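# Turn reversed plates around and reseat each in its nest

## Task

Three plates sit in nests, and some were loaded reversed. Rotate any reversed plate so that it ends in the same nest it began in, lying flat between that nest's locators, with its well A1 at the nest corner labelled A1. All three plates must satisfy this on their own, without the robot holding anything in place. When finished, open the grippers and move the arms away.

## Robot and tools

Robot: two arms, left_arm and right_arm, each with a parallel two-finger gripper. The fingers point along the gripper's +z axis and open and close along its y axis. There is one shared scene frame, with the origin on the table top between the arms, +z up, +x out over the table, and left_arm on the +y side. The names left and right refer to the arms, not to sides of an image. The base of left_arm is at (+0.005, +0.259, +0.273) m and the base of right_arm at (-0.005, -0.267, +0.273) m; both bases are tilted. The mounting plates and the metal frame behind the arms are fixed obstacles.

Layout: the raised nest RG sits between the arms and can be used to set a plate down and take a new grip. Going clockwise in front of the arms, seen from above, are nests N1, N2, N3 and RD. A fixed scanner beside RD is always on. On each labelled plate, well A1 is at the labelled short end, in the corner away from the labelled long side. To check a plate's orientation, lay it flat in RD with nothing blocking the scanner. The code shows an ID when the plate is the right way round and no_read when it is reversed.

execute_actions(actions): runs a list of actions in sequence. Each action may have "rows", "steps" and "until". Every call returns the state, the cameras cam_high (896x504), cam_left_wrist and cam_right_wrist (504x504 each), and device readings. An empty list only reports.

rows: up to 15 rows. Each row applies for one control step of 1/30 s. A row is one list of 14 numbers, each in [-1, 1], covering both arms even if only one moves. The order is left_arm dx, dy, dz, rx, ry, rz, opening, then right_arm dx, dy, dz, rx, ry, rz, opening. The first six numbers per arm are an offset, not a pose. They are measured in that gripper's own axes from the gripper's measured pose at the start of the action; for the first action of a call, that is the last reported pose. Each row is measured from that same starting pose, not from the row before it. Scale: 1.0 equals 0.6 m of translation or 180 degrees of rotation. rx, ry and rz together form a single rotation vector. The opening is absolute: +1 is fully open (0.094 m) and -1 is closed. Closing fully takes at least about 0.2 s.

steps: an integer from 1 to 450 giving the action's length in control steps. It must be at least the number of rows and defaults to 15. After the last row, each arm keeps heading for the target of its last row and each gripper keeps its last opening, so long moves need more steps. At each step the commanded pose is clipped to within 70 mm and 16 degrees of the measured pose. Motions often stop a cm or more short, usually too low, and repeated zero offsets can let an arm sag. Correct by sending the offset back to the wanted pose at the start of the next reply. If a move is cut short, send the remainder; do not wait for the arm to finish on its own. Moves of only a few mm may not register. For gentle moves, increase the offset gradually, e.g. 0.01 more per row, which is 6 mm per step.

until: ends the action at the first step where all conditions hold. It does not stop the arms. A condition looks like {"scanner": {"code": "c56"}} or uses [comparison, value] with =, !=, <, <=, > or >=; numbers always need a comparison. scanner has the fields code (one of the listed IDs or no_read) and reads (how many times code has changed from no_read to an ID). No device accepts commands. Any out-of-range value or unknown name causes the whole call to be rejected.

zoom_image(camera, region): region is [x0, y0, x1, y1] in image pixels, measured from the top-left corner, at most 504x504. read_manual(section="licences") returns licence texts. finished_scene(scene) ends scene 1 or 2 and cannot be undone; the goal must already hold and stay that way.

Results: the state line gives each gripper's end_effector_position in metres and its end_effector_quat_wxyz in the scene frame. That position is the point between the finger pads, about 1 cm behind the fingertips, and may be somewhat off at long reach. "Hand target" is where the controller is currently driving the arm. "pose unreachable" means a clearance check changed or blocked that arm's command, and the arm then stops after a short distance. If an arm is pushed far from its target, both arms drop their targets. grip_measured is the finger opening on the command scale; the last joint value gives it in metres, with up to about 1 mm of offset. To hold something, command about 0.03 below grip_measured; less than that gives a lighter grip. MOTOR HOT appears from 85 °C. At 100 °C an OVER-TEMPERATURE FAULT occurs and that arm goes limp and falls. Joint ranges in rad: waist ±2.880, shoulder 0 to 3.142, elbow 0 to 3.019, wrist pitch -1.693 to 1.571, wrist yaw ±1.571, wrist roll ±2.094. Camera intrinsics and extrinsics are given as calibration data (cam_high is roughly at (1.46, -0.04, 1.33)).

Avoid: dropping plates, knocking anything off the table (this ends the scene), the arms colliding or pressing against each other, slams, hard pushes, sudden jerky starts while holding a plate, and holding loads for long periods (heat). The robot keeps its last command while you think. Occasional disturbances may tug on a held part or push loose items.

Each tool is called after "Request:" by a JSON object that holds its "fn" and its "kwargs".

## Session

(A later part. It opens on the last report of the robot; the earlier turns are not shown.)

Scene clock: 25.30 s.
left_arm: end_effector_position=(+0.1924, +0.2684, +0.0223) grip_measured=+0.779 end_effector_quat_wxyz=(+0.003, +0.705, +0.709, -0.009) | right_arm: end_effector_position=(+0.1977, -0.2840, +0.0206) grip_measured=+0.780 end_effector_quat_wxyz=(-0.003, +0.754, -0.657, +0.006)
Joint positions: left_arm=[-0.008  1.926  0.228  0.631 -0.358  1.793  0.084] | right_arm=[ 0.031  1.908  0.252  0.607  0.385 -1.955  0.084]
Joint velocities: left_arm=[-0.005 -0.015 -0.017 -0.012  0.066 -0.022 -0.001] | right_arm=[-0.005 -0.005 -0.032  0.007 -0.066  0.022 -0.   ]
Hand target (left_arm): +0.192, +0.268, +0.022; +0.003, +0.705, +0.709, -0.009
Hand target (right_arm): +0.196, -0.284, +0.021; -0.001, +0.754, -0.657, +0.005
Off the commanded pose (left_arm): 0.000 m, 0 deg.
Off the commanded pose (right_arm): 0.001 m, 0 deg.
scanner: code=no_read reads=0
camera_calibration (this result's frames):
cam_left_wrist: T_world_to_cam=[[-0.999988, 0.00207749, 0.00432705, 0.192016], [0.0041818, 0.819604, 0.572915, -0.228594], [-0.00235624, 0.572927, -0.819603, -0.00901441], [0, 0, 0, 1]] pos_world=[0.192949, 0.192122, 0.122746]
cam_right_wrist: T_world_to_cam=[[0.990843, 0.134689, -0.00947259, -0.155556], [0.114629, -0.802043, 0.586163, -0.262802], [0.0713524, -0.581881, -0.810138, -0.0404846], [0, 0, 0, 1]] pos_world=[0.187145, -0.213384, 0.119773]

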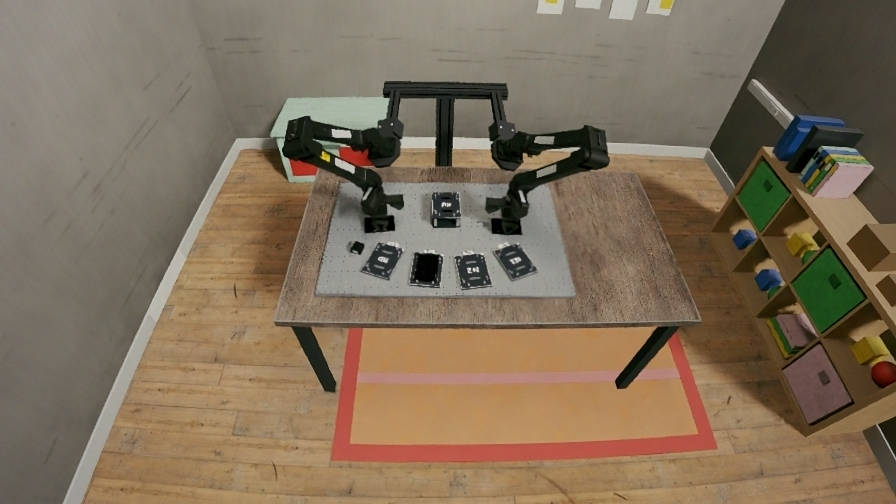

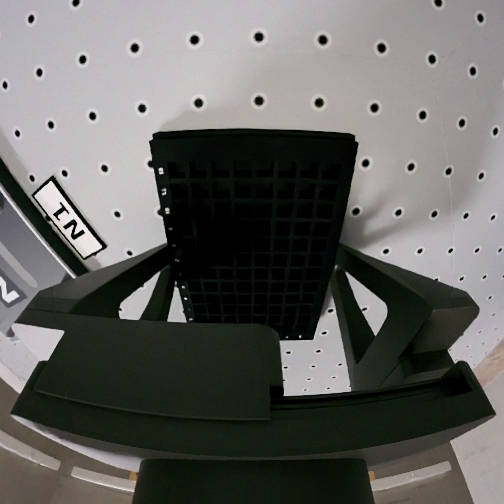

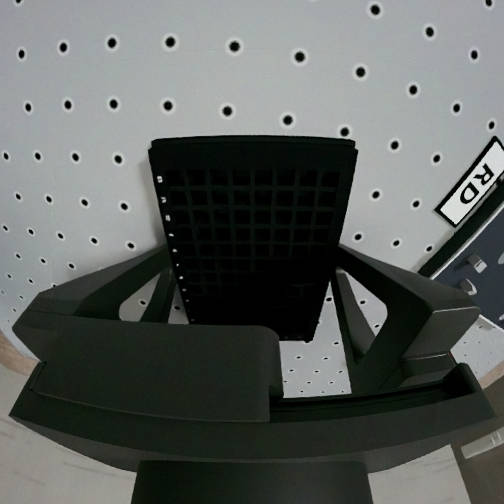

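Request:
{"fn": "execute_actions", "kwargs": {"actions": [{"rows":[[0,0,-0.01,0,0,0,0.73,0,0,-0.01,0,0,0,0.73],[0,0,-0.02,0,0,0,0.73,0,0,-0.02,0,0,0,0.73],[0,0,-0.03,0,0,0,0.73,0,0,-0.03,0,0,0,0.73],[0,0,-0.04,0,0,0,0.73,0,0,-0.04,0,0,0,0.73],[0,0,-0.05,0,0,0,0.73,0,0,-0.05,0,0,0,0.73],[0,0,-0.06,0,0,0,0.73,0,0,-0.06,0,0,0,0.73],[0,0,-0.07,0,0,0,0.73,0,0,-0.075,0,0,0,0.73],[0,0,-0.08,0,0,0,0.73,0,0,-0.09,0,0,0,0.73],[0,0,-0.09,0,0,0,0.73,0,0,-0.105,0,0,0,0.73],[0,0,-0.10,0,0,0,0.73,0,0,-0.12,0,0,0,0.73],[0,0,-0.11,0,0,0,0.73,0,0,-0.135,0,0,0,0.73]],"steps":25},
{"rows":[[0,0,0,0,0,-0.04,0.73,0,0,0,0,0,0.04,0.73],[0,0,0,0,0,-0.08,0.73,0,0,0,0,0,0.08,0.73],[0,0,0,0,0,-0.12,0.73,0,0,0,0,0,0.12,0.73],[0,0,0,0,0,-0.635,0.73,0,0,0,0,0,0.492,0.73]],"steps":55}]}}

Scene clock: 28.60 s.
left_arm: end_effector_position=(+0.2007, +0.2761, +0.0872) grip_measured=+0.780 end_effector_quat_wxyz=(+0.009, -0.214, +0.977, -0.006) | right_arm: end_effector_position=(+0.2001, -0.2867, +0.1040) grip_measured=+0.780 end_effector_quat_wxyz=(+0.013, -0.086, +0.996, -0.001)
Joint positions: left_arm=[-0.113  1.499  0.142  0.283 -0.412 -0.29   0.084] | right_arm=[ 0.188  1.383  0.156  0.129  0.454 -0.272  0.084]
Joint velocities: left_arm=[-0.015  0.005 -0.012 -0.012 -0.037 -0.081  0.   ] | right_arm=[-0.005 -0.015 -0.022 -0.027 -0.007 -0.051 -0.   ]
Hand target (left_arm): +0.197, +0.273, +0.087; +0.001, -0.214, +0.977, -0.007
Hand target (right_arm): +0.199, -0.284, +0.104; +0.009, -0.085, +0.996, -0.000
Off the commanded pose (left_arm): 0.005 m, 1 deg.
Off the commanded pose (right_arm): 0.003 m, 0 deg.
scanner: code=no_read reads=0
camera_calibration (this result's frames):
cam_left_wrist: T_world_to_cam=[[0.410744, -0.911662, 0.0127291, 0.16845], [-0.749235, -0.329542, 0.574499, 0.196217], [-0.519554, -0.245509, -0.818407, 0.369437], [0, 0, 0, 1]] pos_world=[0.269765, 0.308932, 0.187478]
cam_right_wrist: T_world_to_cam=[[0.169783, -0.985329, -0.0173452, -0.312726], [-0.814009, -0.15014, 0.561113, 0.0612247], [-0.555485, -0.0811483, -0.827558, 0.296132], [0, 0, 0, 1]] pos_world=[0.26743, -0.274915, 0.205288]

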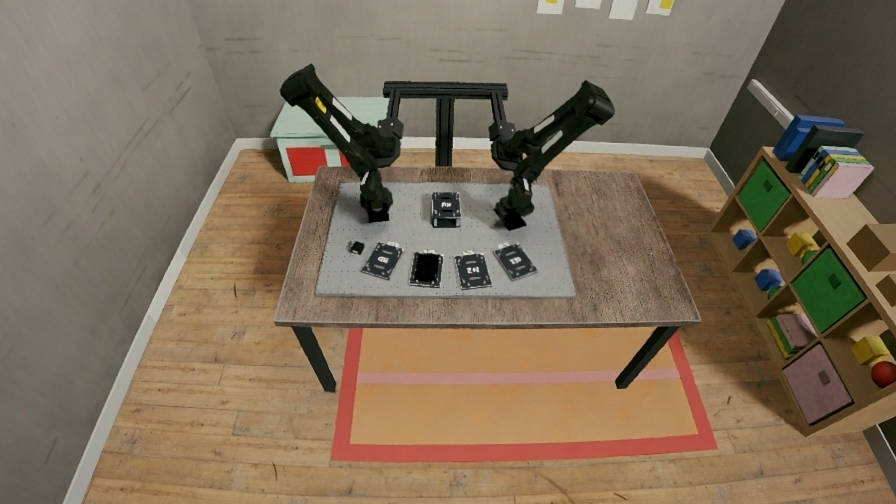

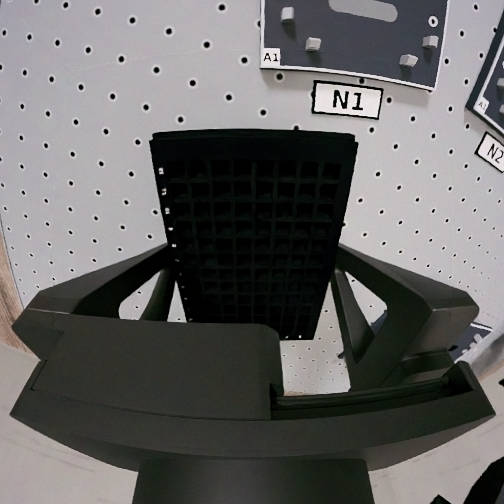

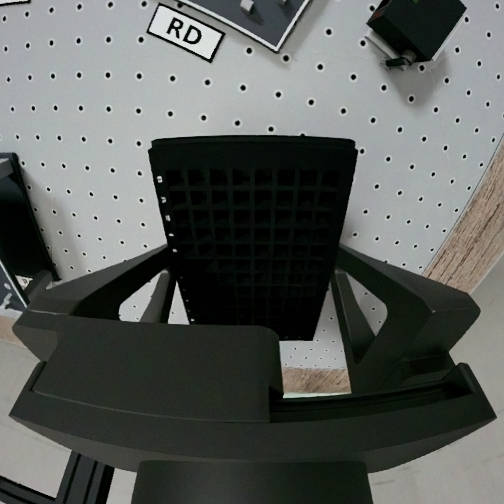

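Request:
{"fn": "execute_actions", "kwargs": {"actions": [{"rows":[[-0.02,-0.007,0,0,0,0,0.73,-0.03,0.01,0,0,0,0,0.73],[-0.04,-0.015,0,0,0,0,0.73,-0.07,0.02,0,0,0,0,0.73],[-0.06,-0.022,0,0,0,0,0.73,-0.11,0.03,0,0,0,0,0.73],[-0.08,-0.03,0,0,0,0,0.73,-0.15,0.04,0,0,0,0,0.73],[-0.10,-0.037,0,0,0,0,0.73,-0.19,0.05,0,0,0,0,0.73],[-0.12,-0.044,0,0,0,0,0.73,-0.23,0.06,0,0,0,0,0.73],[-0.14,-0.052,0,0,0,0,0.73,-0.27,0.07,0,0,0,0,0.73],[-0.16,-0.059,0,0,0,0,0.73,-0.30,0.08,0,0,0,0,0.73],[-0.18,-0.066,0,0,0,0,0.73,-0.33,0.10,0,0,0,0,0.73],[-0.20,-0.074,0,0,0,0,0.73,-0.35,0.12,0,0,0,0,0.73],[-0.22,-0.081,0.01,0,0,0,0.73,-0.37,0.14,0,0,0,0,0.73],[-0.24,-0.089,0.015,0,0,0,0.73,-0.39,0.15,0,0,0,0,0.73],[-0.26,-0.096,0.02,0,0,0,0.73,-0.41,0.16,0,0,0,0,0.73],[-0.28,-0.104,0.03,0,0,0,0.73,-0.42,0.17,0,0,0,0,0.73],[-0.305,-0.111,0.04,0,0,0,0.73,-0.42,0.18,0,0,0,0,0.73]],"steps":32},
{"rows":[[0,0,0,0,0,0,0.73,-0.01,0.03,0,0,0,0,0.73],[0,0,0,0,0,0,0.73,-0.02,0.06,0,0,0,0,0.73],[0,0,0,0,0,0,0.73,-0.03,0.09,0,0,0,0,0.73],[0,0,0,0,0,0,0.73,-0.04,0.12,0,0,0,0,0.73],[0,0,0,0,0,0,0.73,-0.05,0.15,0,0,0,0,0.73],[0,0,0,0,0,0,0.73,-0.06,0.18,0,0,0,0,0.73],[0,0,0,0,0,0,0.73,-0.07,0.21,0,0,0,0,0.73],[0,0,0,0,0,0,0.73,-0.085,0.24,0,0,0,0,0.73],[0,0,0,0,0,0,0.73,-0.10,0.27,0.01,0,0,0,0.73],[0,0,0,0,0,0,0.73,-0.115,0.30,0.01,0,0,0,0.73],[0,0,0,0,0,0,0.73,-0.13,0.33,0.02,0,0,0.01,0.73],[0,0,0,0,0,0,0.73,-0.14,0.36,0.02,0,0,0.01,0.73],[0,0,0,0,0,0,0.73,-0.15,0.385,0.02,0,0,0.01,0.73]],"steps":38}]}}

Scene clock: 32.47 s.
left_arm: end_effector_position=(+0.4000, +0.2901, +0.0733) grip_measured=+0.780 end_effector_quat_wxyz=(+0.018, -0.217, +0.976, -0.008) | right_arm: end_effector_position=(+0.4481, +0.1140, +0.0856) grip_measured=+0.780 end_effector_quat_wxyz=(-0.006, -0.099, +0.995, +0.007)
Joint positions: left_arm=[-0.128  1.557  0.668 -0.172 -0.417 -0.302  0.084] | right_arm=[ 0.859  2.332  1.502 -0.709  0.608  0.479  0.084]
Joint velocities: left_arm=[-0.005  0.005 -0.017  0.007 -0.081  0.007 -0.   ] | right_arm=[-0.005 -0.005 -0.012 -0.007 -0.051  0.022  0.001]
Hand target (left_arm): +0.400, +0.290, +0.073; +0.018, -0.217, +0.976, -0.008
Hand target (right_arm): +0.467, +0.114, +0.097; +0.005, -0.081, +0.997, +0.011
Off the commanded pose (left_arm): 0.000 m, 0 deg.
Off the commanded pose (right_arm): 0.024 m, 3 deg.
scanner: code=no_read reads=0
camera_calibration (this result's frames):
cam_left_wrist: T_world_to_cam=[[0.415193, -0.909513, 0.0200399, 0.0965678], [-0.757678, -0.33352, 0.56097, 0.363639], [-0.503526, -0.248095, -0.827593, 0.46009], [0, 0, 0, 1]] pos_world=[0.467094, 0.323257, 0.174841]
cam_right_wrist: T_world_to_cam=[[0.195586, -0.980027, -0.0359566, 0.0290443], [-0.787528, -0.178807, 0.589769, 0.322575], [-0.584419, -0.0870337, -0.806771, 0.46304], [0, 0, 0, 1]] pos_world=[0.518965, 0.126443, 0.184368]

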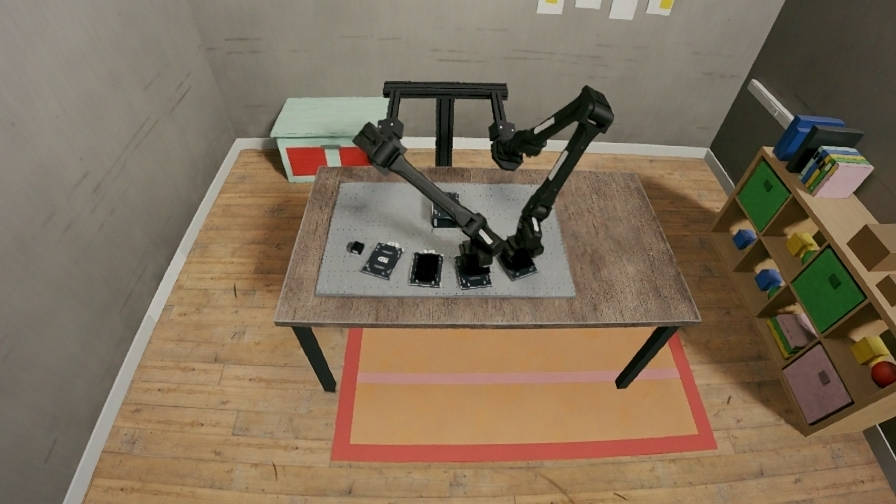

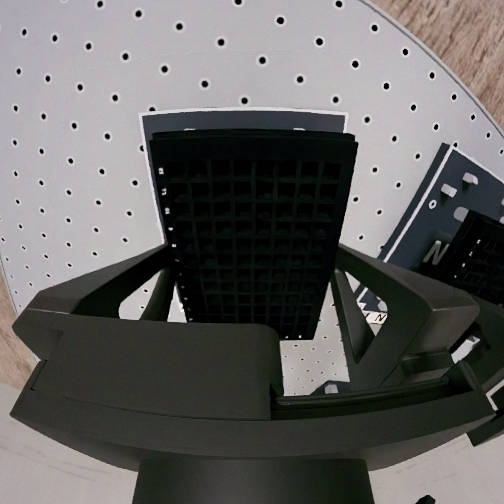

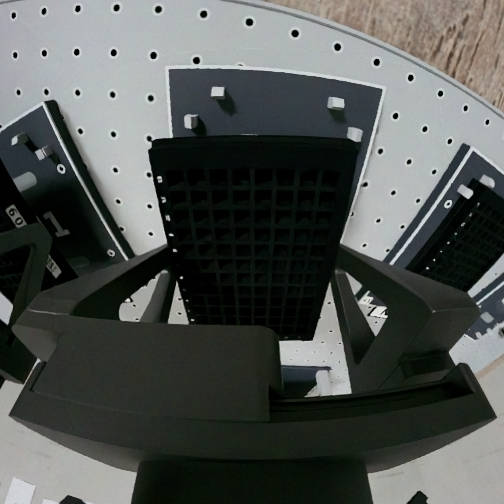

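Request:
{"fn": "execute_actions", "kwargs": {"actions": [{"rows":[[0,0.003,0.01,-0.006,0,0,0.73,-0.02,-0.006,0.0,0.005,0,0.01,0.73],[0,0.005,0.02,-0.006,0,0,0.73,-0.035,-0.012,0.008,0.005,0,0.014,0.73],[0,0.006,0.03,-0.006,0,0,0.73,-0.038,-0.012,0.016,0.005,0,0.014,0.73]],"steps":28}]}}

Scene clock: 33.73 s.
left_arm: end_effector_position=(+0.3916, +0.2891, +0.0568) grip_measured=+0.780 end_effector_quat_wxyz=(+0.007, -0.214, +0.977, +0.001) | right_arm: end_effector_position=(+0.4615, +0.1064, +0.0723) grip_measured=+0.780 end_effector_quat_wxyz=(-0.011, -0.086, +0.996, -0.003)
Joint positions: left_arm=[-0.116  1.609  0.671 -0.142 -0.427 -0.294  0.084] | right_arm=[ 0.829  2.355  1.54  -0.725  0.618  0.482  0.084]
Joint velocities: left_arm=[-0.005  0.005 -0.002 -0.017 -0.022 -0.022 -0.002] | right_arm=[-0.015 -0.005 -0.012 -0.017  0.022 -0.022 -0.   ]
Hand target (left_arm): +0.400, +0.293, +0.056; +0.016, -0.217, +0.976, +0.001
Hand target (right_arm): +0.472, +0.111, +0.076; -0.005, -0.077, +0.997, -0.001
Off the commanded pose (left_arm): 0.009 m, 1 deg.
Off the commanded pose (right_arm): 0.012 m, 1 deg.
scanner: code=no_read reads=0
camera_calibration (this result's frames):
cam_left_wrist: T_world_to_cam=[[0.409929, -0.912116, -0.00147419, 0.103464], [-0.745469, -0.335963, 0.575677, 0.361284], [-0.52558, -0.234888, -0.817676, 0.446161], [0, 0, 0, 1]] pos_world=[0.461407, 0.320547, 0.156984]
cam_right_wrist: T_world_to_cam=[[0.169618, -0.985345, -0.0180405, 0.0298172], [-0.787316, -0.146494, 0.598893, 0.335373], [-0.592759, -0.0873793, -0.800626, 0.462892], [0, 0, 0, 1]] pos_world=[0.53337, 0.118957, 0.170289]

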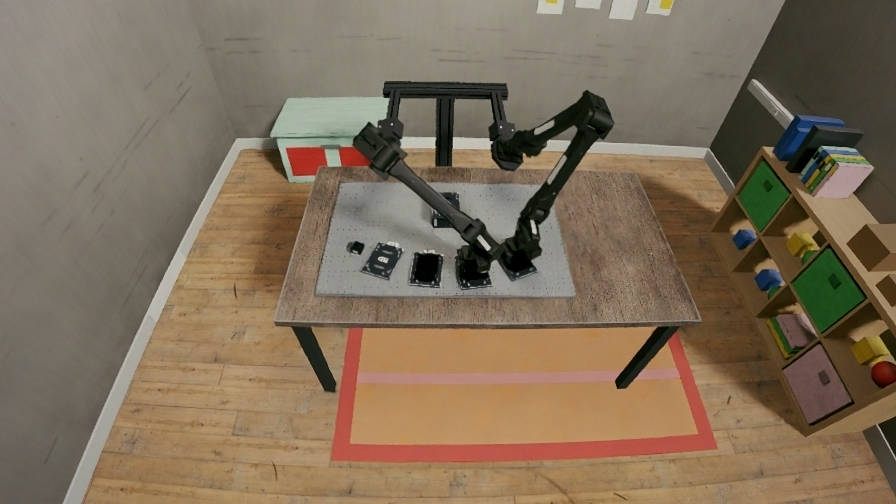

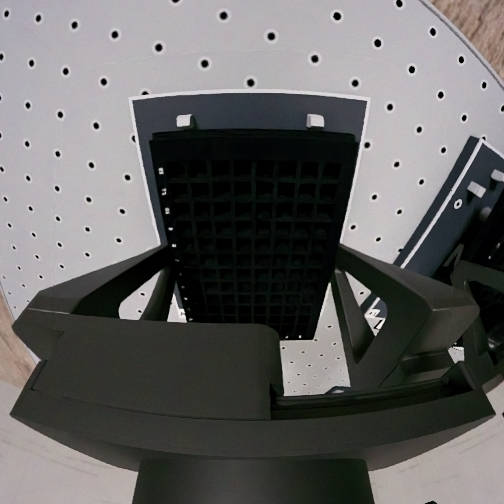

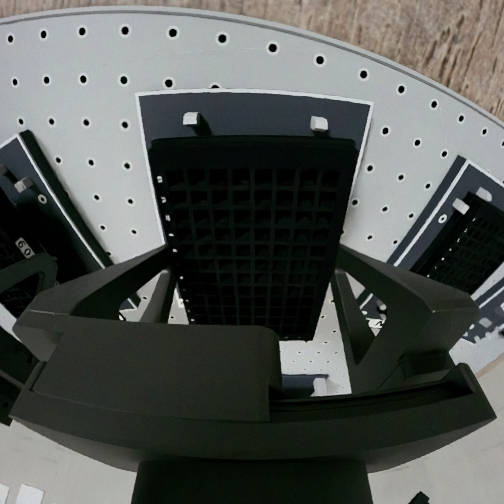

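Request:
{"fn": "execute_actions", "kwargs": {"actions": [{"rows":[[-0.03,0.005,0.006,0,0,0,0.73,-0.035,0,0.006,0,0,0.02,0.73],[-0.03,0.005,0.012,0,0,0,0.73,-0.035,0,0.012,0,0,0.02,0.73],[-0.006,0.005,0.015,0,0,0,0.73,-0.035,0,0.016,0,0,0.02,0.73],[-0.006,0.005,0.015,0,0,0,0.73,-0.018,0,0.016,0,0,0.01,0.73]],"steps":25}]}}

Scene clock: 34.90 s.
left_arm: end_effector_position=(+0.3958, +0.2924, +0.0520) grip_measured=+0.780 end_effector_quat_wxyz=(+0.007, -0.215, +0.976, -0.001) | right_arm: end_effector_position=(+0.4668, +0.1065, +0.0635) grip_measured=+0.780 end_effector_quat_wxyz=(-0.014, -0.076, +0.997, -0.005)
Joint positions: left_arm=[-0.103  1.622  0.684 -0.136 -0.418 -0.285  0.084] | right_arm=[ 0.817  2.376  1.566 -0.731  0.618  0.492  0.084]
Joint velocities: left_arm=[-0.005 -0.015 -0.012  0.007  0.051 -0.066  0.001] | right_arm=[-0.015 -0.005 -0.012 -0.007 -0.051  0.037 -0.001]
Hand target (left_arm): +0.394, +0.293, +0.048; +0.006, -0.214, +0.977, +0.001
Hand target (right_arm): +0.472, +0.108, +0.062; -0.010, -0.071, +0.997, -0.003
Off the commanded pose (left_arm): 0.005 m, 0 deg.
Off the commanded pose (right_arm): 0.006 m, 1 deg.
scanner: code=no_read reads=0
camera_calibration (this result's frames):
cam_left_wrist: T_world_to_cam=[[0.41333, -0.910581, 0.000981515, 0.102833], [-0.744906, -0.337507, 0.575504, 0.368493], [-0.523711, -0.238604, -0.817799, 0.445607], [0, 0, 0, 1]] pos_world=[0.465358, 0.32433, 0.152247]
cam_right_wrist: T_world_to_cam=[[0.150113, -0.988577, -0.0134979, 0.0379529], [-0.786479, -0.127676, 0.604276, 0.342098], [-0.599096, -0.0800939, -0.796661, 0.460937], [0, 0, 0, 1]] pos_world=[0.539501, 0.118115, 0.161001]

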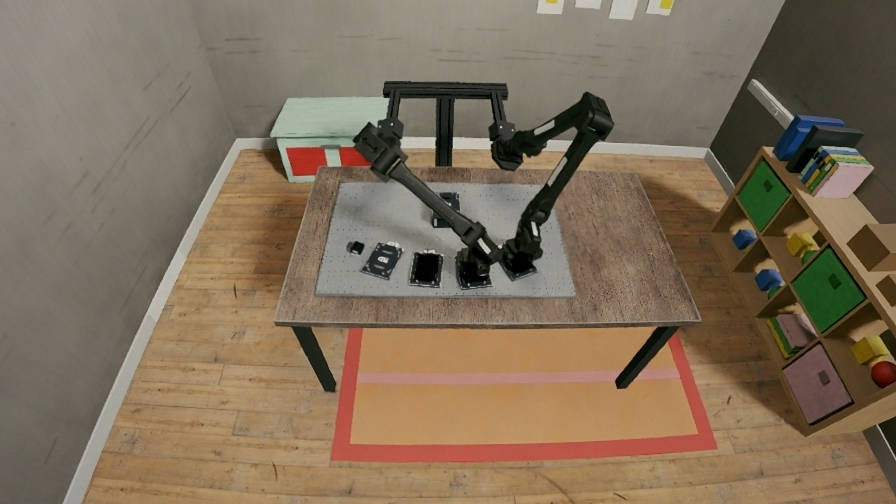

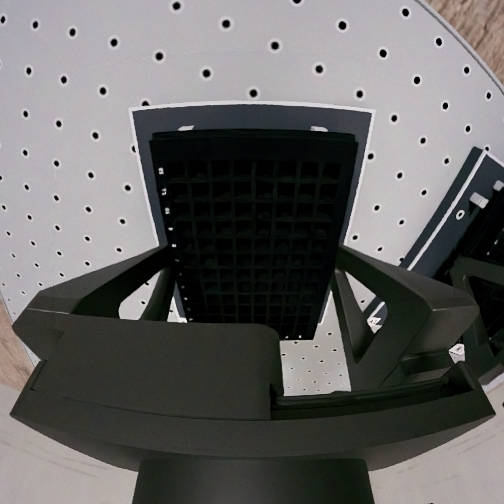

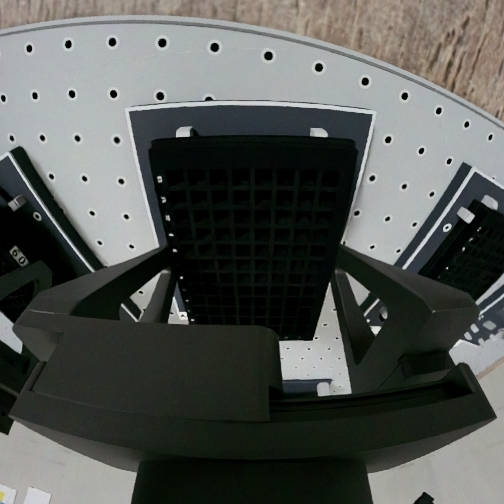

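Request:
{"fn": "execute_actions", "kwargs": {"actions": [{"rows":[[0,0,0.006,0,0,0,0.73,-0.004,0.002,0.006,0,0,0,0.73],[0,0,0.012,0,0,0,0.73,-0.004,0.002,0.012,0,0,0,0.73],[0,0,0.017,0,0,0,0.73,-0.004,0.002,0.017,0,0,0,0.73]],"steps":22}]}}

Scene clock: 35.93 s.
left_arm: end_effector_position=(+0.3941, +0.2899, +0.0466) grip_measured=+0.780 end_effector_quat_wxyz=(+0.006, -0.215, +0.977, -0.001) | right_arm: end_effector_position=(+0.4625, +0.1059, +0.0562) grip_measured=+0.780 end_effector_quat_wxyz=(-0.018, -0.077, +0.997, -0.008)
Joint positions: left_arm=[-0.101  1.64   0.684 -0.12  -0.416 -0.283  0.084] | right_arm=[ 0.813  2.388  1.566 -0.729  0.618  0.492  0.084]
Joint velocities: left_arm=[-0.024 -0.005  0.012 -0.012 -0.022 -0.007 -0.   ] | right_arm=[-0.005 -0.005 -0.002 -0.007 -0.022 -0.022 -0.   ]
Hand target (left_arm): +0.396, +0.292, +0.042; +0.007, -0.216, +0.976, -0.001
Hand target (right_arm): +0.469, +0.108, +0.053; -0.014, -0.076, +0.997, -0.005
Off the commanded pose (left_arm): 0.006 m, 0 deg.
Off the commanded pose (right_arm): 0.007 m, 1 deg.
scanner: code=no_read reads=0
camera_calibration (this result's frames):
cam_left_wrist: T_world_to_cam=[[0.412054, -0.911157, 0.00205613, 0.101867], [-0.7443, -0.335293, 0.577577, 0.368537], [-0.525574, -0.239524, -0.816333, 0.440632], [0, 0, 0, 1]] pos_world=[0.463912, 0.321926, 0.146634]
cam_right_wrist: T_world_to_cam=[[0.152401, -0.988285, -0.00816163, 0.0365199], [-0.781226, -0.125521, 0.611498, 0.339967], [-0.605359, -0.0868166, -0.791204, 0.455782], [0, 0, 0, 1]] pos_world=[0.535938, 0.118334, 0.153025]

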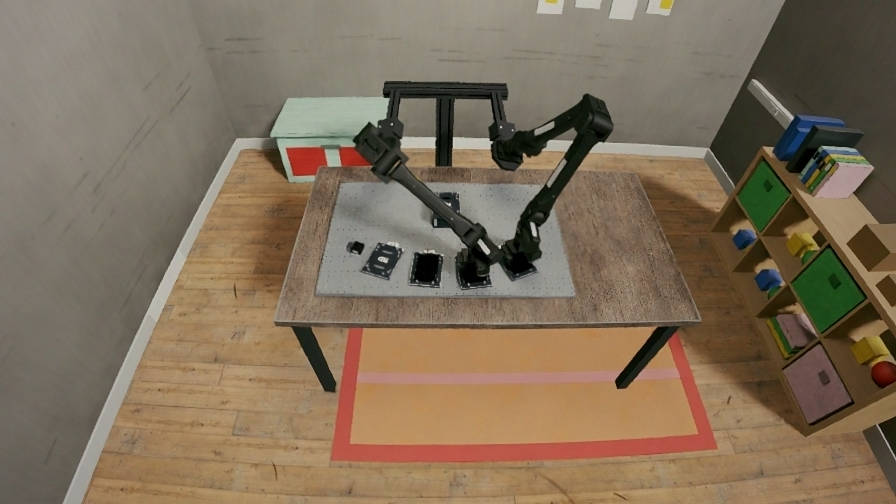

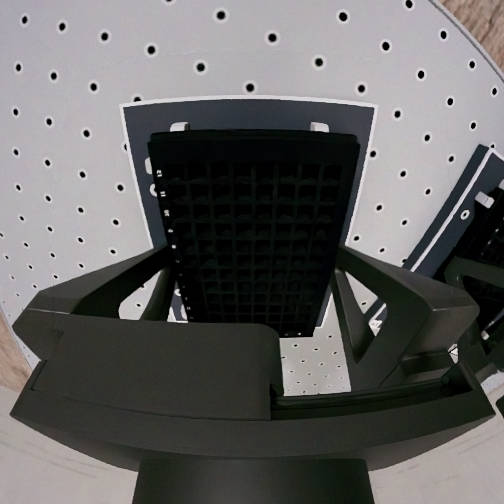

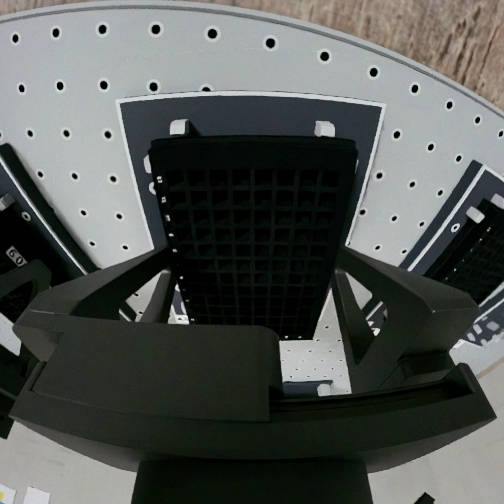

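Request:
{"fn": "execute_actions", "kwargs": {"actions": [{"rows":[[0.025,0.01,-0.003,0,0,0,0.73,-0.01,0.003,0.006,0,0,0,0.73],[0.025,0.01,-0.003,0,0,0,0.73,-0.01,0.003,0.012,0,0,0,0.73],[0.0,0.003,-0.003,0,0,0,0.73,-0.01,0.003,0.014,0,0,0,0.73]],"steps":22}]}}

Scene clock: 37.00 s.
left_arm: end_effector_position=(+0.3888, +0.2890, +0.0465) grip_measured=+0.780 end_effector_quat_wxyz=(+0.004, -0.214, +0.977, -0.001) | right_arm: end_effector_position=(+0.4593, +0.1057, +0.0521) grip_measured=+0.780 end_effector_quat_wxyz=(-0.021, -0.079, +0.997, -0.010)
Joint positions: left_arm=[-0.101  1.639  0.672 -0.113 -0.416 -0.283  0.084] | right_arm=[ 0.811  2.396  1.566 -0.729  0.618  0.492  0.084]
Joint velocities: left_arm=[-0.005  0.005 -0.017  0.002  0.022  0.051  0.   ] | right_arm=[-0.005 -0.005  0.007 -0.027 -0.022  0.095  0.001]
Hand target (left_arm): +0.393, +0.291, +0.048; +0.006, -0.215, +0.977, -0.001
Hand target (right_arm): +0.468, +0.108, +0.048; -0.018, -0.077, +0.997, -0.008
Off the commanded pose (left_arm): 0.005 m, 0 deg.
Off the commanded pose (right_arm): 0.010 m, 0 deg.
scanner: code=no_read reads=0
camera_calibration (this result's frames):
cam_left_wrist: T_world_to_cam=[[0.410648, -0.911793, 0.00109289, 0.104074], [-0.742821, -0.333852, 0.58031, 0.363268], [-0.528758, -0.239115, -0.814395, 0.438571], [0, 0, 0, 1]] pos_world=[0.459003, 0.321041, 0.146248]
cam_right_wrist: T_world_to_cam=[[0.15556, -0.987816, -0.00456585, 0.035125], [-0.777455, -0.125281, 0.616335, 0.337958], [-0.609397, -0.0923271, -0.787471, 0.452927], [0, 0, 0, 1]] pos_world=[0.533295, 0.118854, 0.148532]

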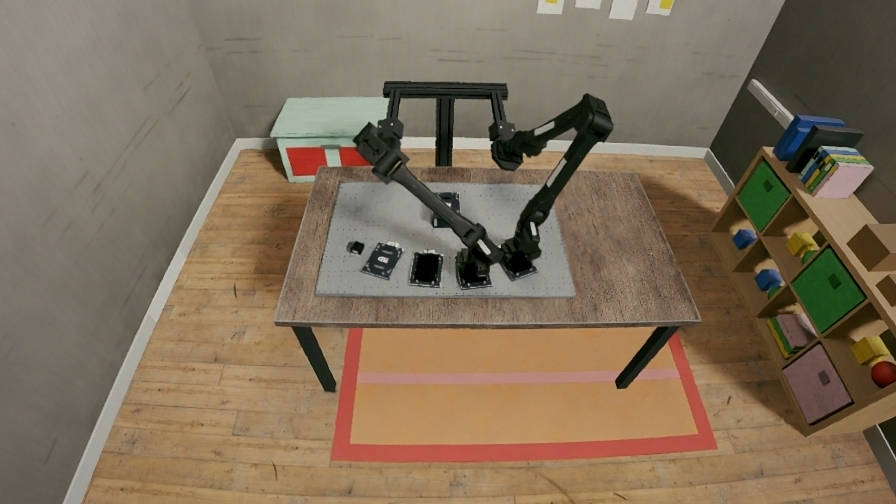

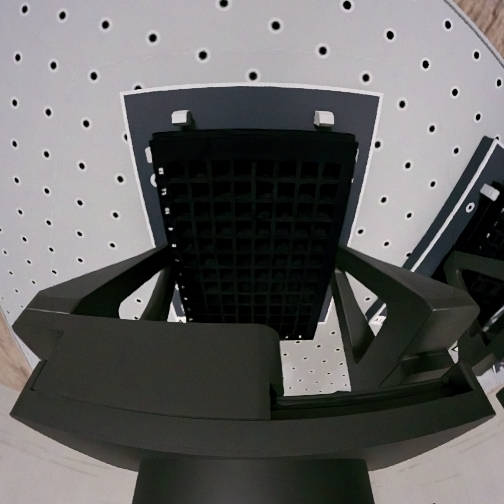

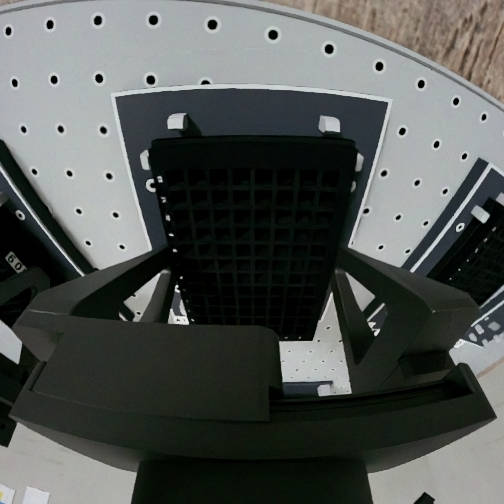

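Request:
{"fn": "execute_actions", "kwargs": {"actions": [{"rows":[[-0.005,0.004,0.006,0,0,0,0.73,-0.03,0.002,0.002,0,-0.005,0,0.73],[-0.005,0.004,0.012,0,0,0,0.73,-0.03,0.002,0.002,0,-0.005,0,0.73],[-0.005,0.004,0.014,0,0,0,0.73,-0.013,0.002,0.002,0,-0.005,0,0.73]],"steps":22}]}}

Scene clock: 44.93 s.
left_arm: end_effector_position=(+0.3886, +0.2897, +0.0431) grip_measured=+0.780 end_effector_quat_wxyz=(+0.003, -0.213, +0.977, -0.002) | right_arm: end_effector_position=(+0.4598, +0.1056, +0.0524) grip_measured=+0.780 end_effector_quat_wxyz=(-0.021, -0.080, +0.997, -0.011)
Joint positions: left_arm=[-0.095  1.648  0.676 -0.109 -0.41  -0.277  0.084] | right_arm=[ 0.811  2.396  1.568 -0.732  0.62   0.492  0.084]
Joint velocities: left_arm=[ 0.005  0.005 -0.012  0.007  0.066 -0.022 -0.001] | right_arm=[-0.005 -0.005 -0.012 -0.012 -0.037  0.007 -0.   ]
Hand target (left_arm): +0.391, +0.292, +0.038; +0.004, -0.214, +0.977, -0.001
Hand target (right_arm): +0.467, +0.108, +0.051; -0.013, -0.079, +0.997, -0.010
Off the commanded pose (left_arm): 0.006 m, 0 deg.
Off the commanded pose (right_arm): 0.008 m, 1 deg.
scanner: code=no_read reads=0
camera_calibration (this result's frames):
cam_left_wrist: T_world_to_cam=[[0.409071, -0.912498, 0.0027539, 0.105486], [-0.741708, -0.330745, 0.583505, 0.363838], [-0.531536, -0.240737, -0.812105, 0.437368], [0, 0, 0, 1]] pos_world=[0.459188, 0.321884, 0.142597]
cam_right_wrist: T_world_to_cam=[[0.156867, -0.987615, -0.00302565, 0.0342097], [-0.777087, -0.125318, 0.616791, 0.337962], [-0.609532, -0.0944032, -0.787121, 0.453696], [0, 0, 0, 1]] pos_world=[0.533801, 0.118969, 0.148765]

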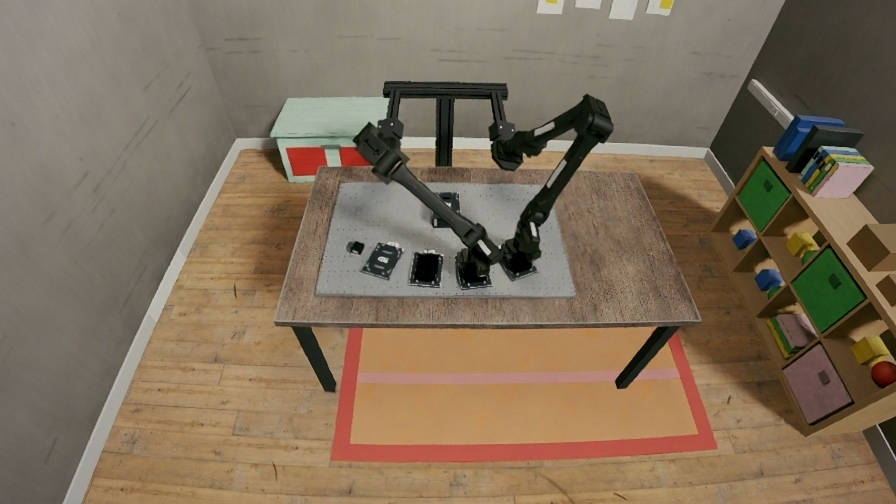

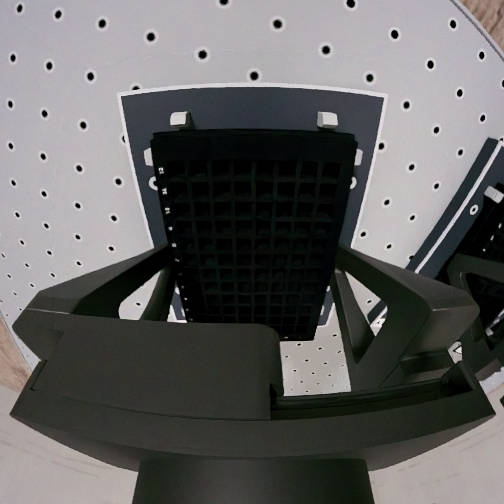

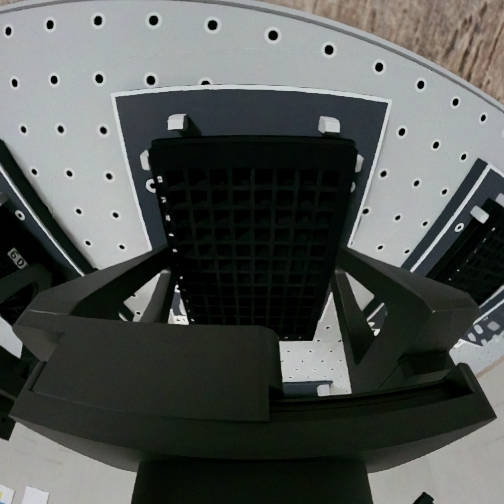

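Request:
{"fn": "execute_actions", "kwargs": {"actions": [{"rows":[[0,0,0.004,0,0,0,0.73,0,0,0.004,0,0,0,0.73]],"steps":8},{"rows":[[0,0,0,0,0,0,0.85,0,0,0,0,0,0,0.85]],"steps":10},{"rows":[[0,0,0,0,0,0,1,0,0,0,0,0,0,1]],"steps":6},{"rows":[[0,0,-0.03,0,0,0,1,0,0,-0.03,0,0,0,1],[0,0,-0.06,0,0,0,1,0,0,-0.06,0,0,0,1],[0,0,-0.12,0,0,0,1,0,0,-0.12,0,0,0,1]],"steps":20},{"rows":[[0.22,0.05,-0.05,0,-0.15,0,1,0.25,-0.1,-0.05,0,-0.15,0,1]],"steps":35}]}}

Scene clock: 48.70 s.
left_arm: end_effector_position=(+0.2573, +0.2662, +0.1407) grip_measured=+1.000 end_effector_quat_wxyz=(+0.236, -0.216, +0.946, +0.045) | right_arm: end_effector_position=(+0.3053, +0.0196, +0.1556) grip_measured=+1.000 end_effector_quat_wxyz=(+0.197, -0.102, +0.975, +0.003)
Joint positions: left_arm=[-0.432  1.592  0.046  0.852 -0.761 -0.303  0.094] | right_arm=[1.067 2.006 0.719 0.024 0.868 0.432 0.094]
Joint velocities: left_arm=[-0.005 -0.015  0.007 -0.007  0.066 -0.022  0.   ] | right_arm=[ 0.005 -0.005  0.002 -0.007 -0.007  0.037  0.   ]
Hand target (left_arm): +0.258, +0.265, +0.141; +0.240, -0.212, +0.947, +0.044
Hand target (right_arm): +0.320, +0.024, +0.162; +0.208, -0.091, +0.974, +0.008
Off the commanded pose (left_arm): 0.004 m, 1 deg.
Off the commanded pose (right_arm): 0.016 m, 2 deg.
scanner: code=no_read reads=0
camera_calibration (this result's frames):
cam_left_wrist: T_world_to_cam=[[0.424456, -0.905384, 0.0107988, 0.13052], [-0.89701, -0.418846, 0.14121, 0.327358], [-0.123326, -0.069624, -0.989921, 0.315556], [0, 0, 0, 1]] pos_world=[0.27716, 0.277254, 0.26474]
cam_right_wrist: T_world_to_cam=[[0.207076, -0.978221, 0.0142625, -0.0443631], [-0.954252, -0.198745, 0.22339, 0.260209], [-0.21569, -0.0598688, -0.974625, 0.340847], [0, 0, 0, 1]] pos_world=[0.331009, 0.0287245, 0.274702]

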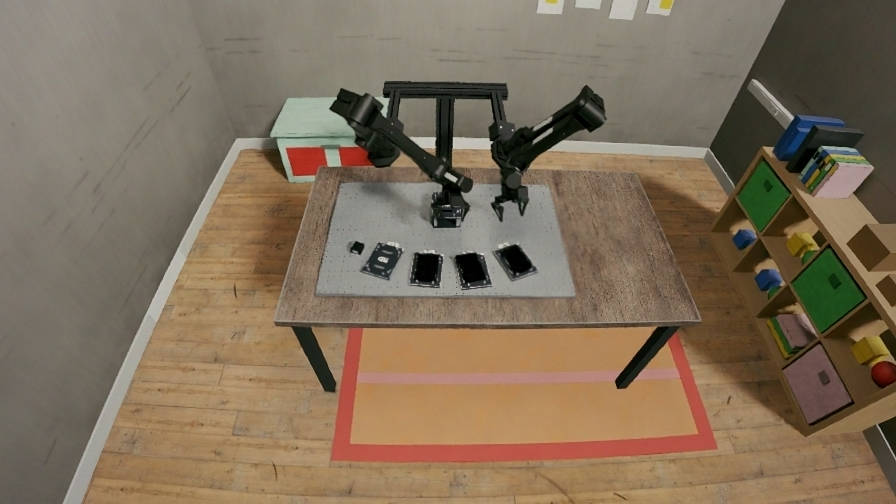

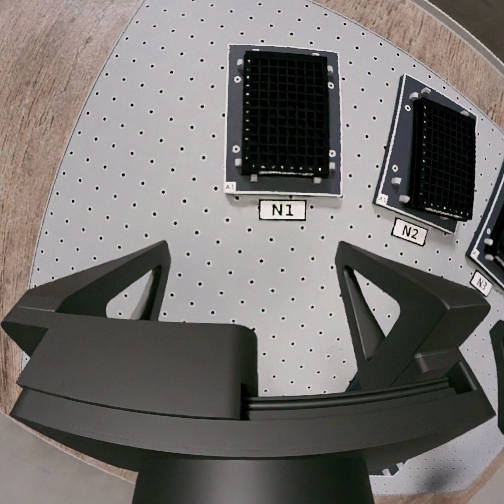

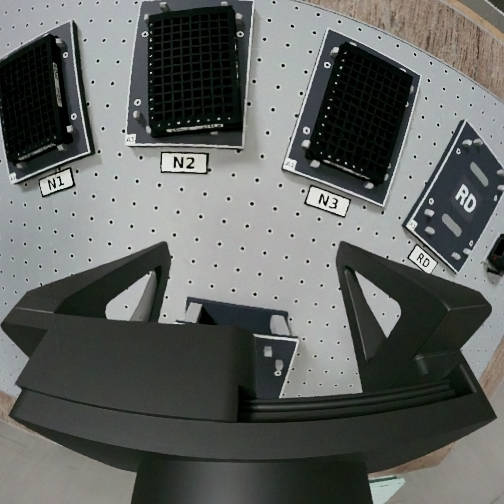

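Request:
{"fn": "zoom_image", "kwargs": {"camera": "cam_right_wrist", "region": [0, 0, 440, 220]}}

Request:
{"fn": "zoom_image", "kwargs": {"camera": "cam_left_wrist", "region": [204, 20, 504, 260]}}

Region (0, 0, 440, 220) of cam_right_wrist's 504x504 image, scaled by 1.145, with more detail than that image has.

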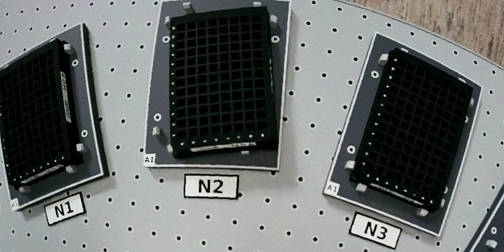

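Region (204, 20, 504, 260) of cam_left_wrist's 504x504 image, scaled by 1.680, with more detail than that image has; it fills the top 403 rows of this view, and the rest is white.

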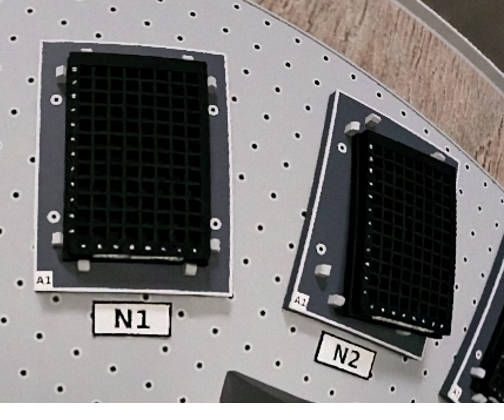

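Request:
{"fn": "execute_actions", "kwargs": {"actions": [{"rows":[[0,0,0,0,0,0,1,-0.24,0.087,0.15,0.01,0.127,-0.015,1]],"steps":40}]}}

Scene clock: 50.77 s.
left_arm: end_effector_position=(+0.2573, +0.2662, +0.1407) grip_measured=+1.000 end_effector_quat_wxyz=(+0.236, -0.216, +0.946, +0.045) | right_arm: end_effector_position=(+0.4631, +0.0962, +0.1233) grip_measured=+1.000 end_effector_quat_wxyz=(+0.004, -0.122, +0.992, -0.036)
Joint positions: left_arm=[-0.432  1.592  0.046  0.852 -0.761 -0.303  0.094] | right_arm=[ 0.883  2.282  1.528 -0.843  0.69   0.489  0.094]
Joint velocities: left_arm=[-0.015 -0.005 -0.002 -0.022 -0.066 -0.022  0.   ] | right_arm=[-0.015 -0.005 -0.027  0.007  0.007 -0.051  0.   ]
Hand target (left_arm): +0.257, +0.266, +0.141; +0.236, -0.216, +0.946, +0.045
Hand target (right_arm): +0.461, +0.099, +0.125; +0.003, -0.119, +0.992, -0.037
Off the commanded pose (left_arm): 0.000 m, 0 deg.
Off the commanded pose (right_arm): 0.009 m, 0 deg.
scanner: code=no_read reads=0
camera_calibration (this result's frames):
cam_left_wrist: T_world_to_cam=[[0.424456, -0.905384, 0.0107988, 0.13052], [-0.89701, -0.418846, 0.14121, 0.327358], [-0.123326, -0.069624, -0.989921, 0.315556], [0, 0, 0, 1]] pos_world=[0.27716, 0.277254, 0.26474]
cam_right_wrist: T_world_to_cam=[[0.239861, -0.969466, 0.0510207, -0.0221885], [-0.795859, -0.166267, 0.582206, 0.312485], [-0.555946, -0.180254, -0.811439, 0.497059], [0, 0, 0, 1]] pos_world=[0.530354, 0.120042, 0.222535]

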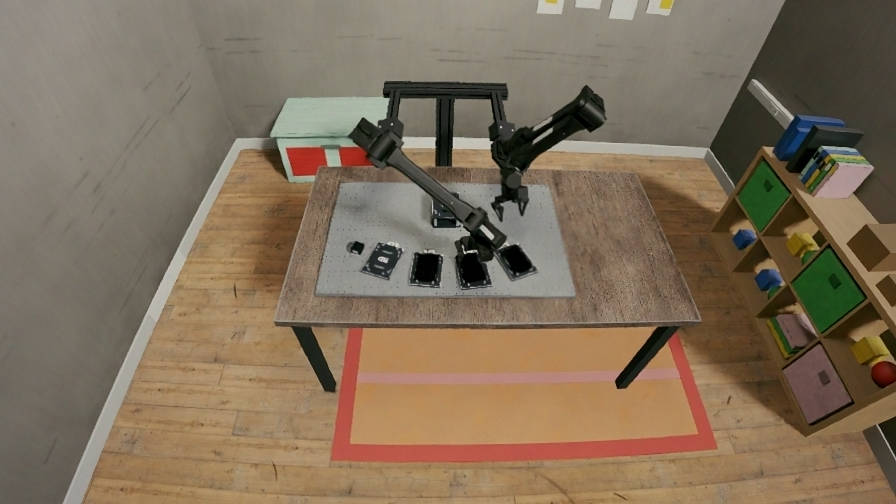

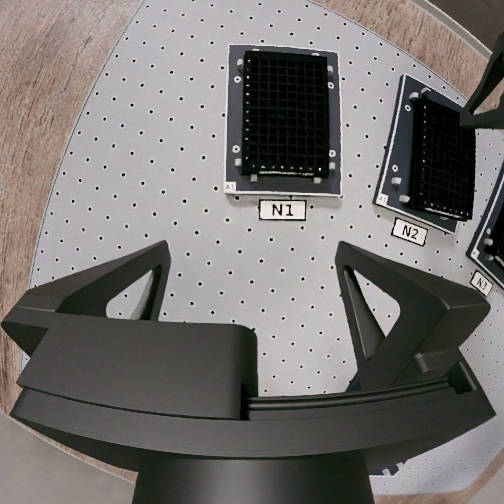

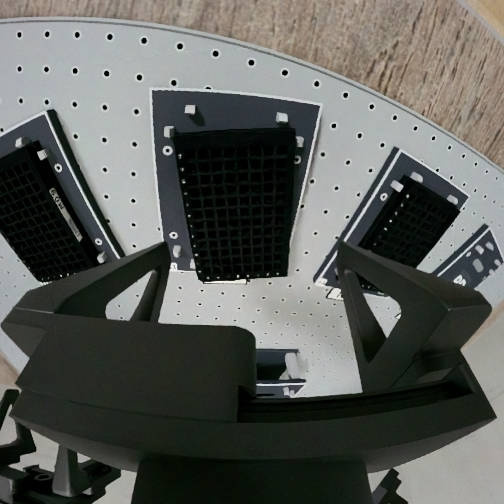

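Request:
{"fn": "execute_actions", "kwargs": {"actions": [{"rows":[[0,0,0,0,0,0,1,0.005,0.015,0.065,-0.022,0,-0.017,1]],"steps":25}]}}

Scene clock: 51.77 s.
left_arm: end_effector_position=(+0.2573, +0.2662, +0.1407) grip_measured=+1.000 end_effector_quat_wxyz=(+0.236, -0.216, +0.946, +0.045) | right_arm: end_effector_position=(+0.4533, +0.0964, +0.0793) grip_measured=+1.000 end_effector_quat_wxyz=(-0.008, -0.145, +0.989, -0.009)
Joint positions: left_arm=[-0.432  1.592  0.046  0.852 -0.761 -0.303  0.094] | right_arm=[ 0.835  2.323  1.491 -0.715  0.633  0.372  0.094]
Joint velocities: left_arm=[-0.024  0.005 -0.002  0.002 -0.037 -0.022  0.   ] | right_arm=[ 0.015 -0.024 -0.002 -0.007  0.007  0.022  0.   ]
Hand target (left_arm): +0.257, +0.266, +0.141; +0.236, -0.216, +0.946, +0.045
Hand target (right_arm): +0.459, +0.101, +0.084; -0.001, -0.148, +0.989, -0.003
Off the commanded pose (left_arm): 0.000 m, 0 deg.
Off the commanded pose (right_arm): 0.009 m, 1 deg.
scanner: code=no_read reads=0
camera_calibration (this result's frames):
cam_left_wrist: T_world_to_cam=[[0.424456, -0.905384, 0.0107988, 0.13052], [-0.89701, -0.418846, 0.14121, 0.327358], [-0.123326, -0.069624, -0.989921, 0.315556], [0, 0, 0, 1]] pos_world=[0.27716, 0.277254, 0.26474]
cam_right_wrist: T_world_to_cam=[[0.286018, -0.958206, -0.00596276, -0.0349228], [-0.767765, -0.232887, 0.596909, 0.322834], [-0.57335, -0.166149, -0.802287, 0.461741], [0, 0, 0, 1]] pos_world=[0.522588, 0.118438, 0.177538]

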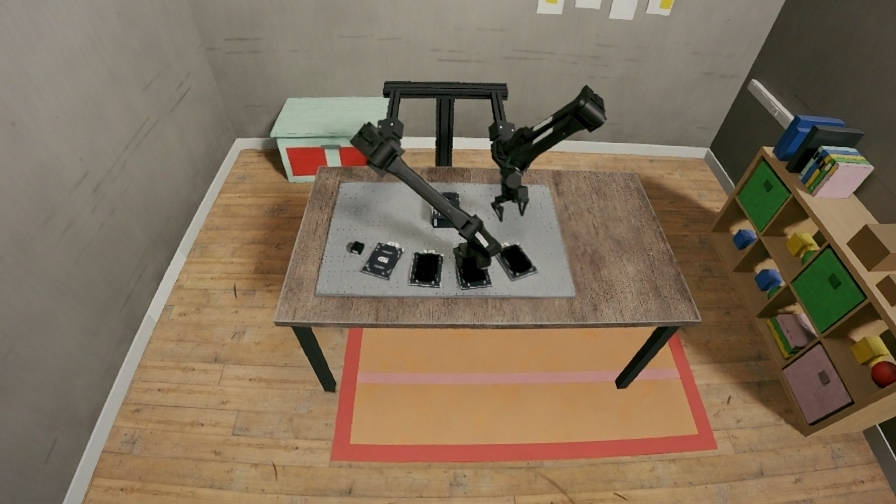

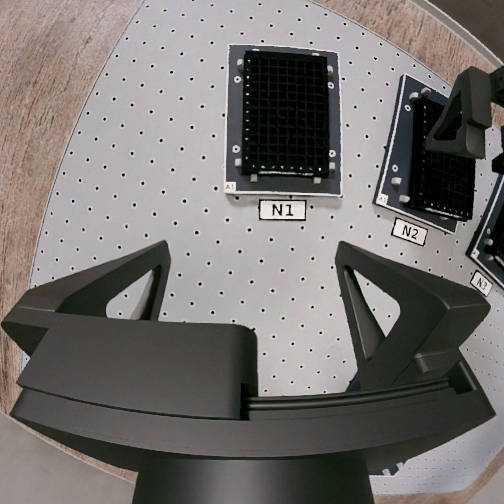

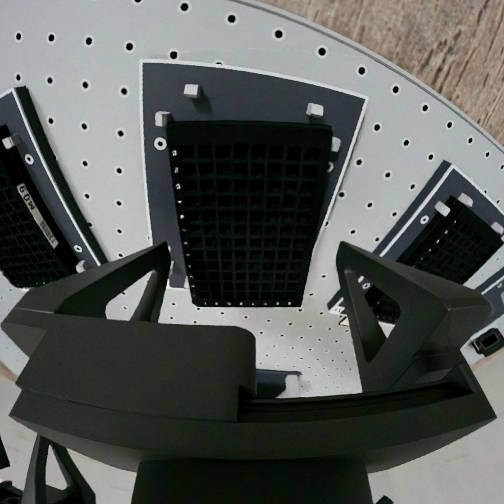

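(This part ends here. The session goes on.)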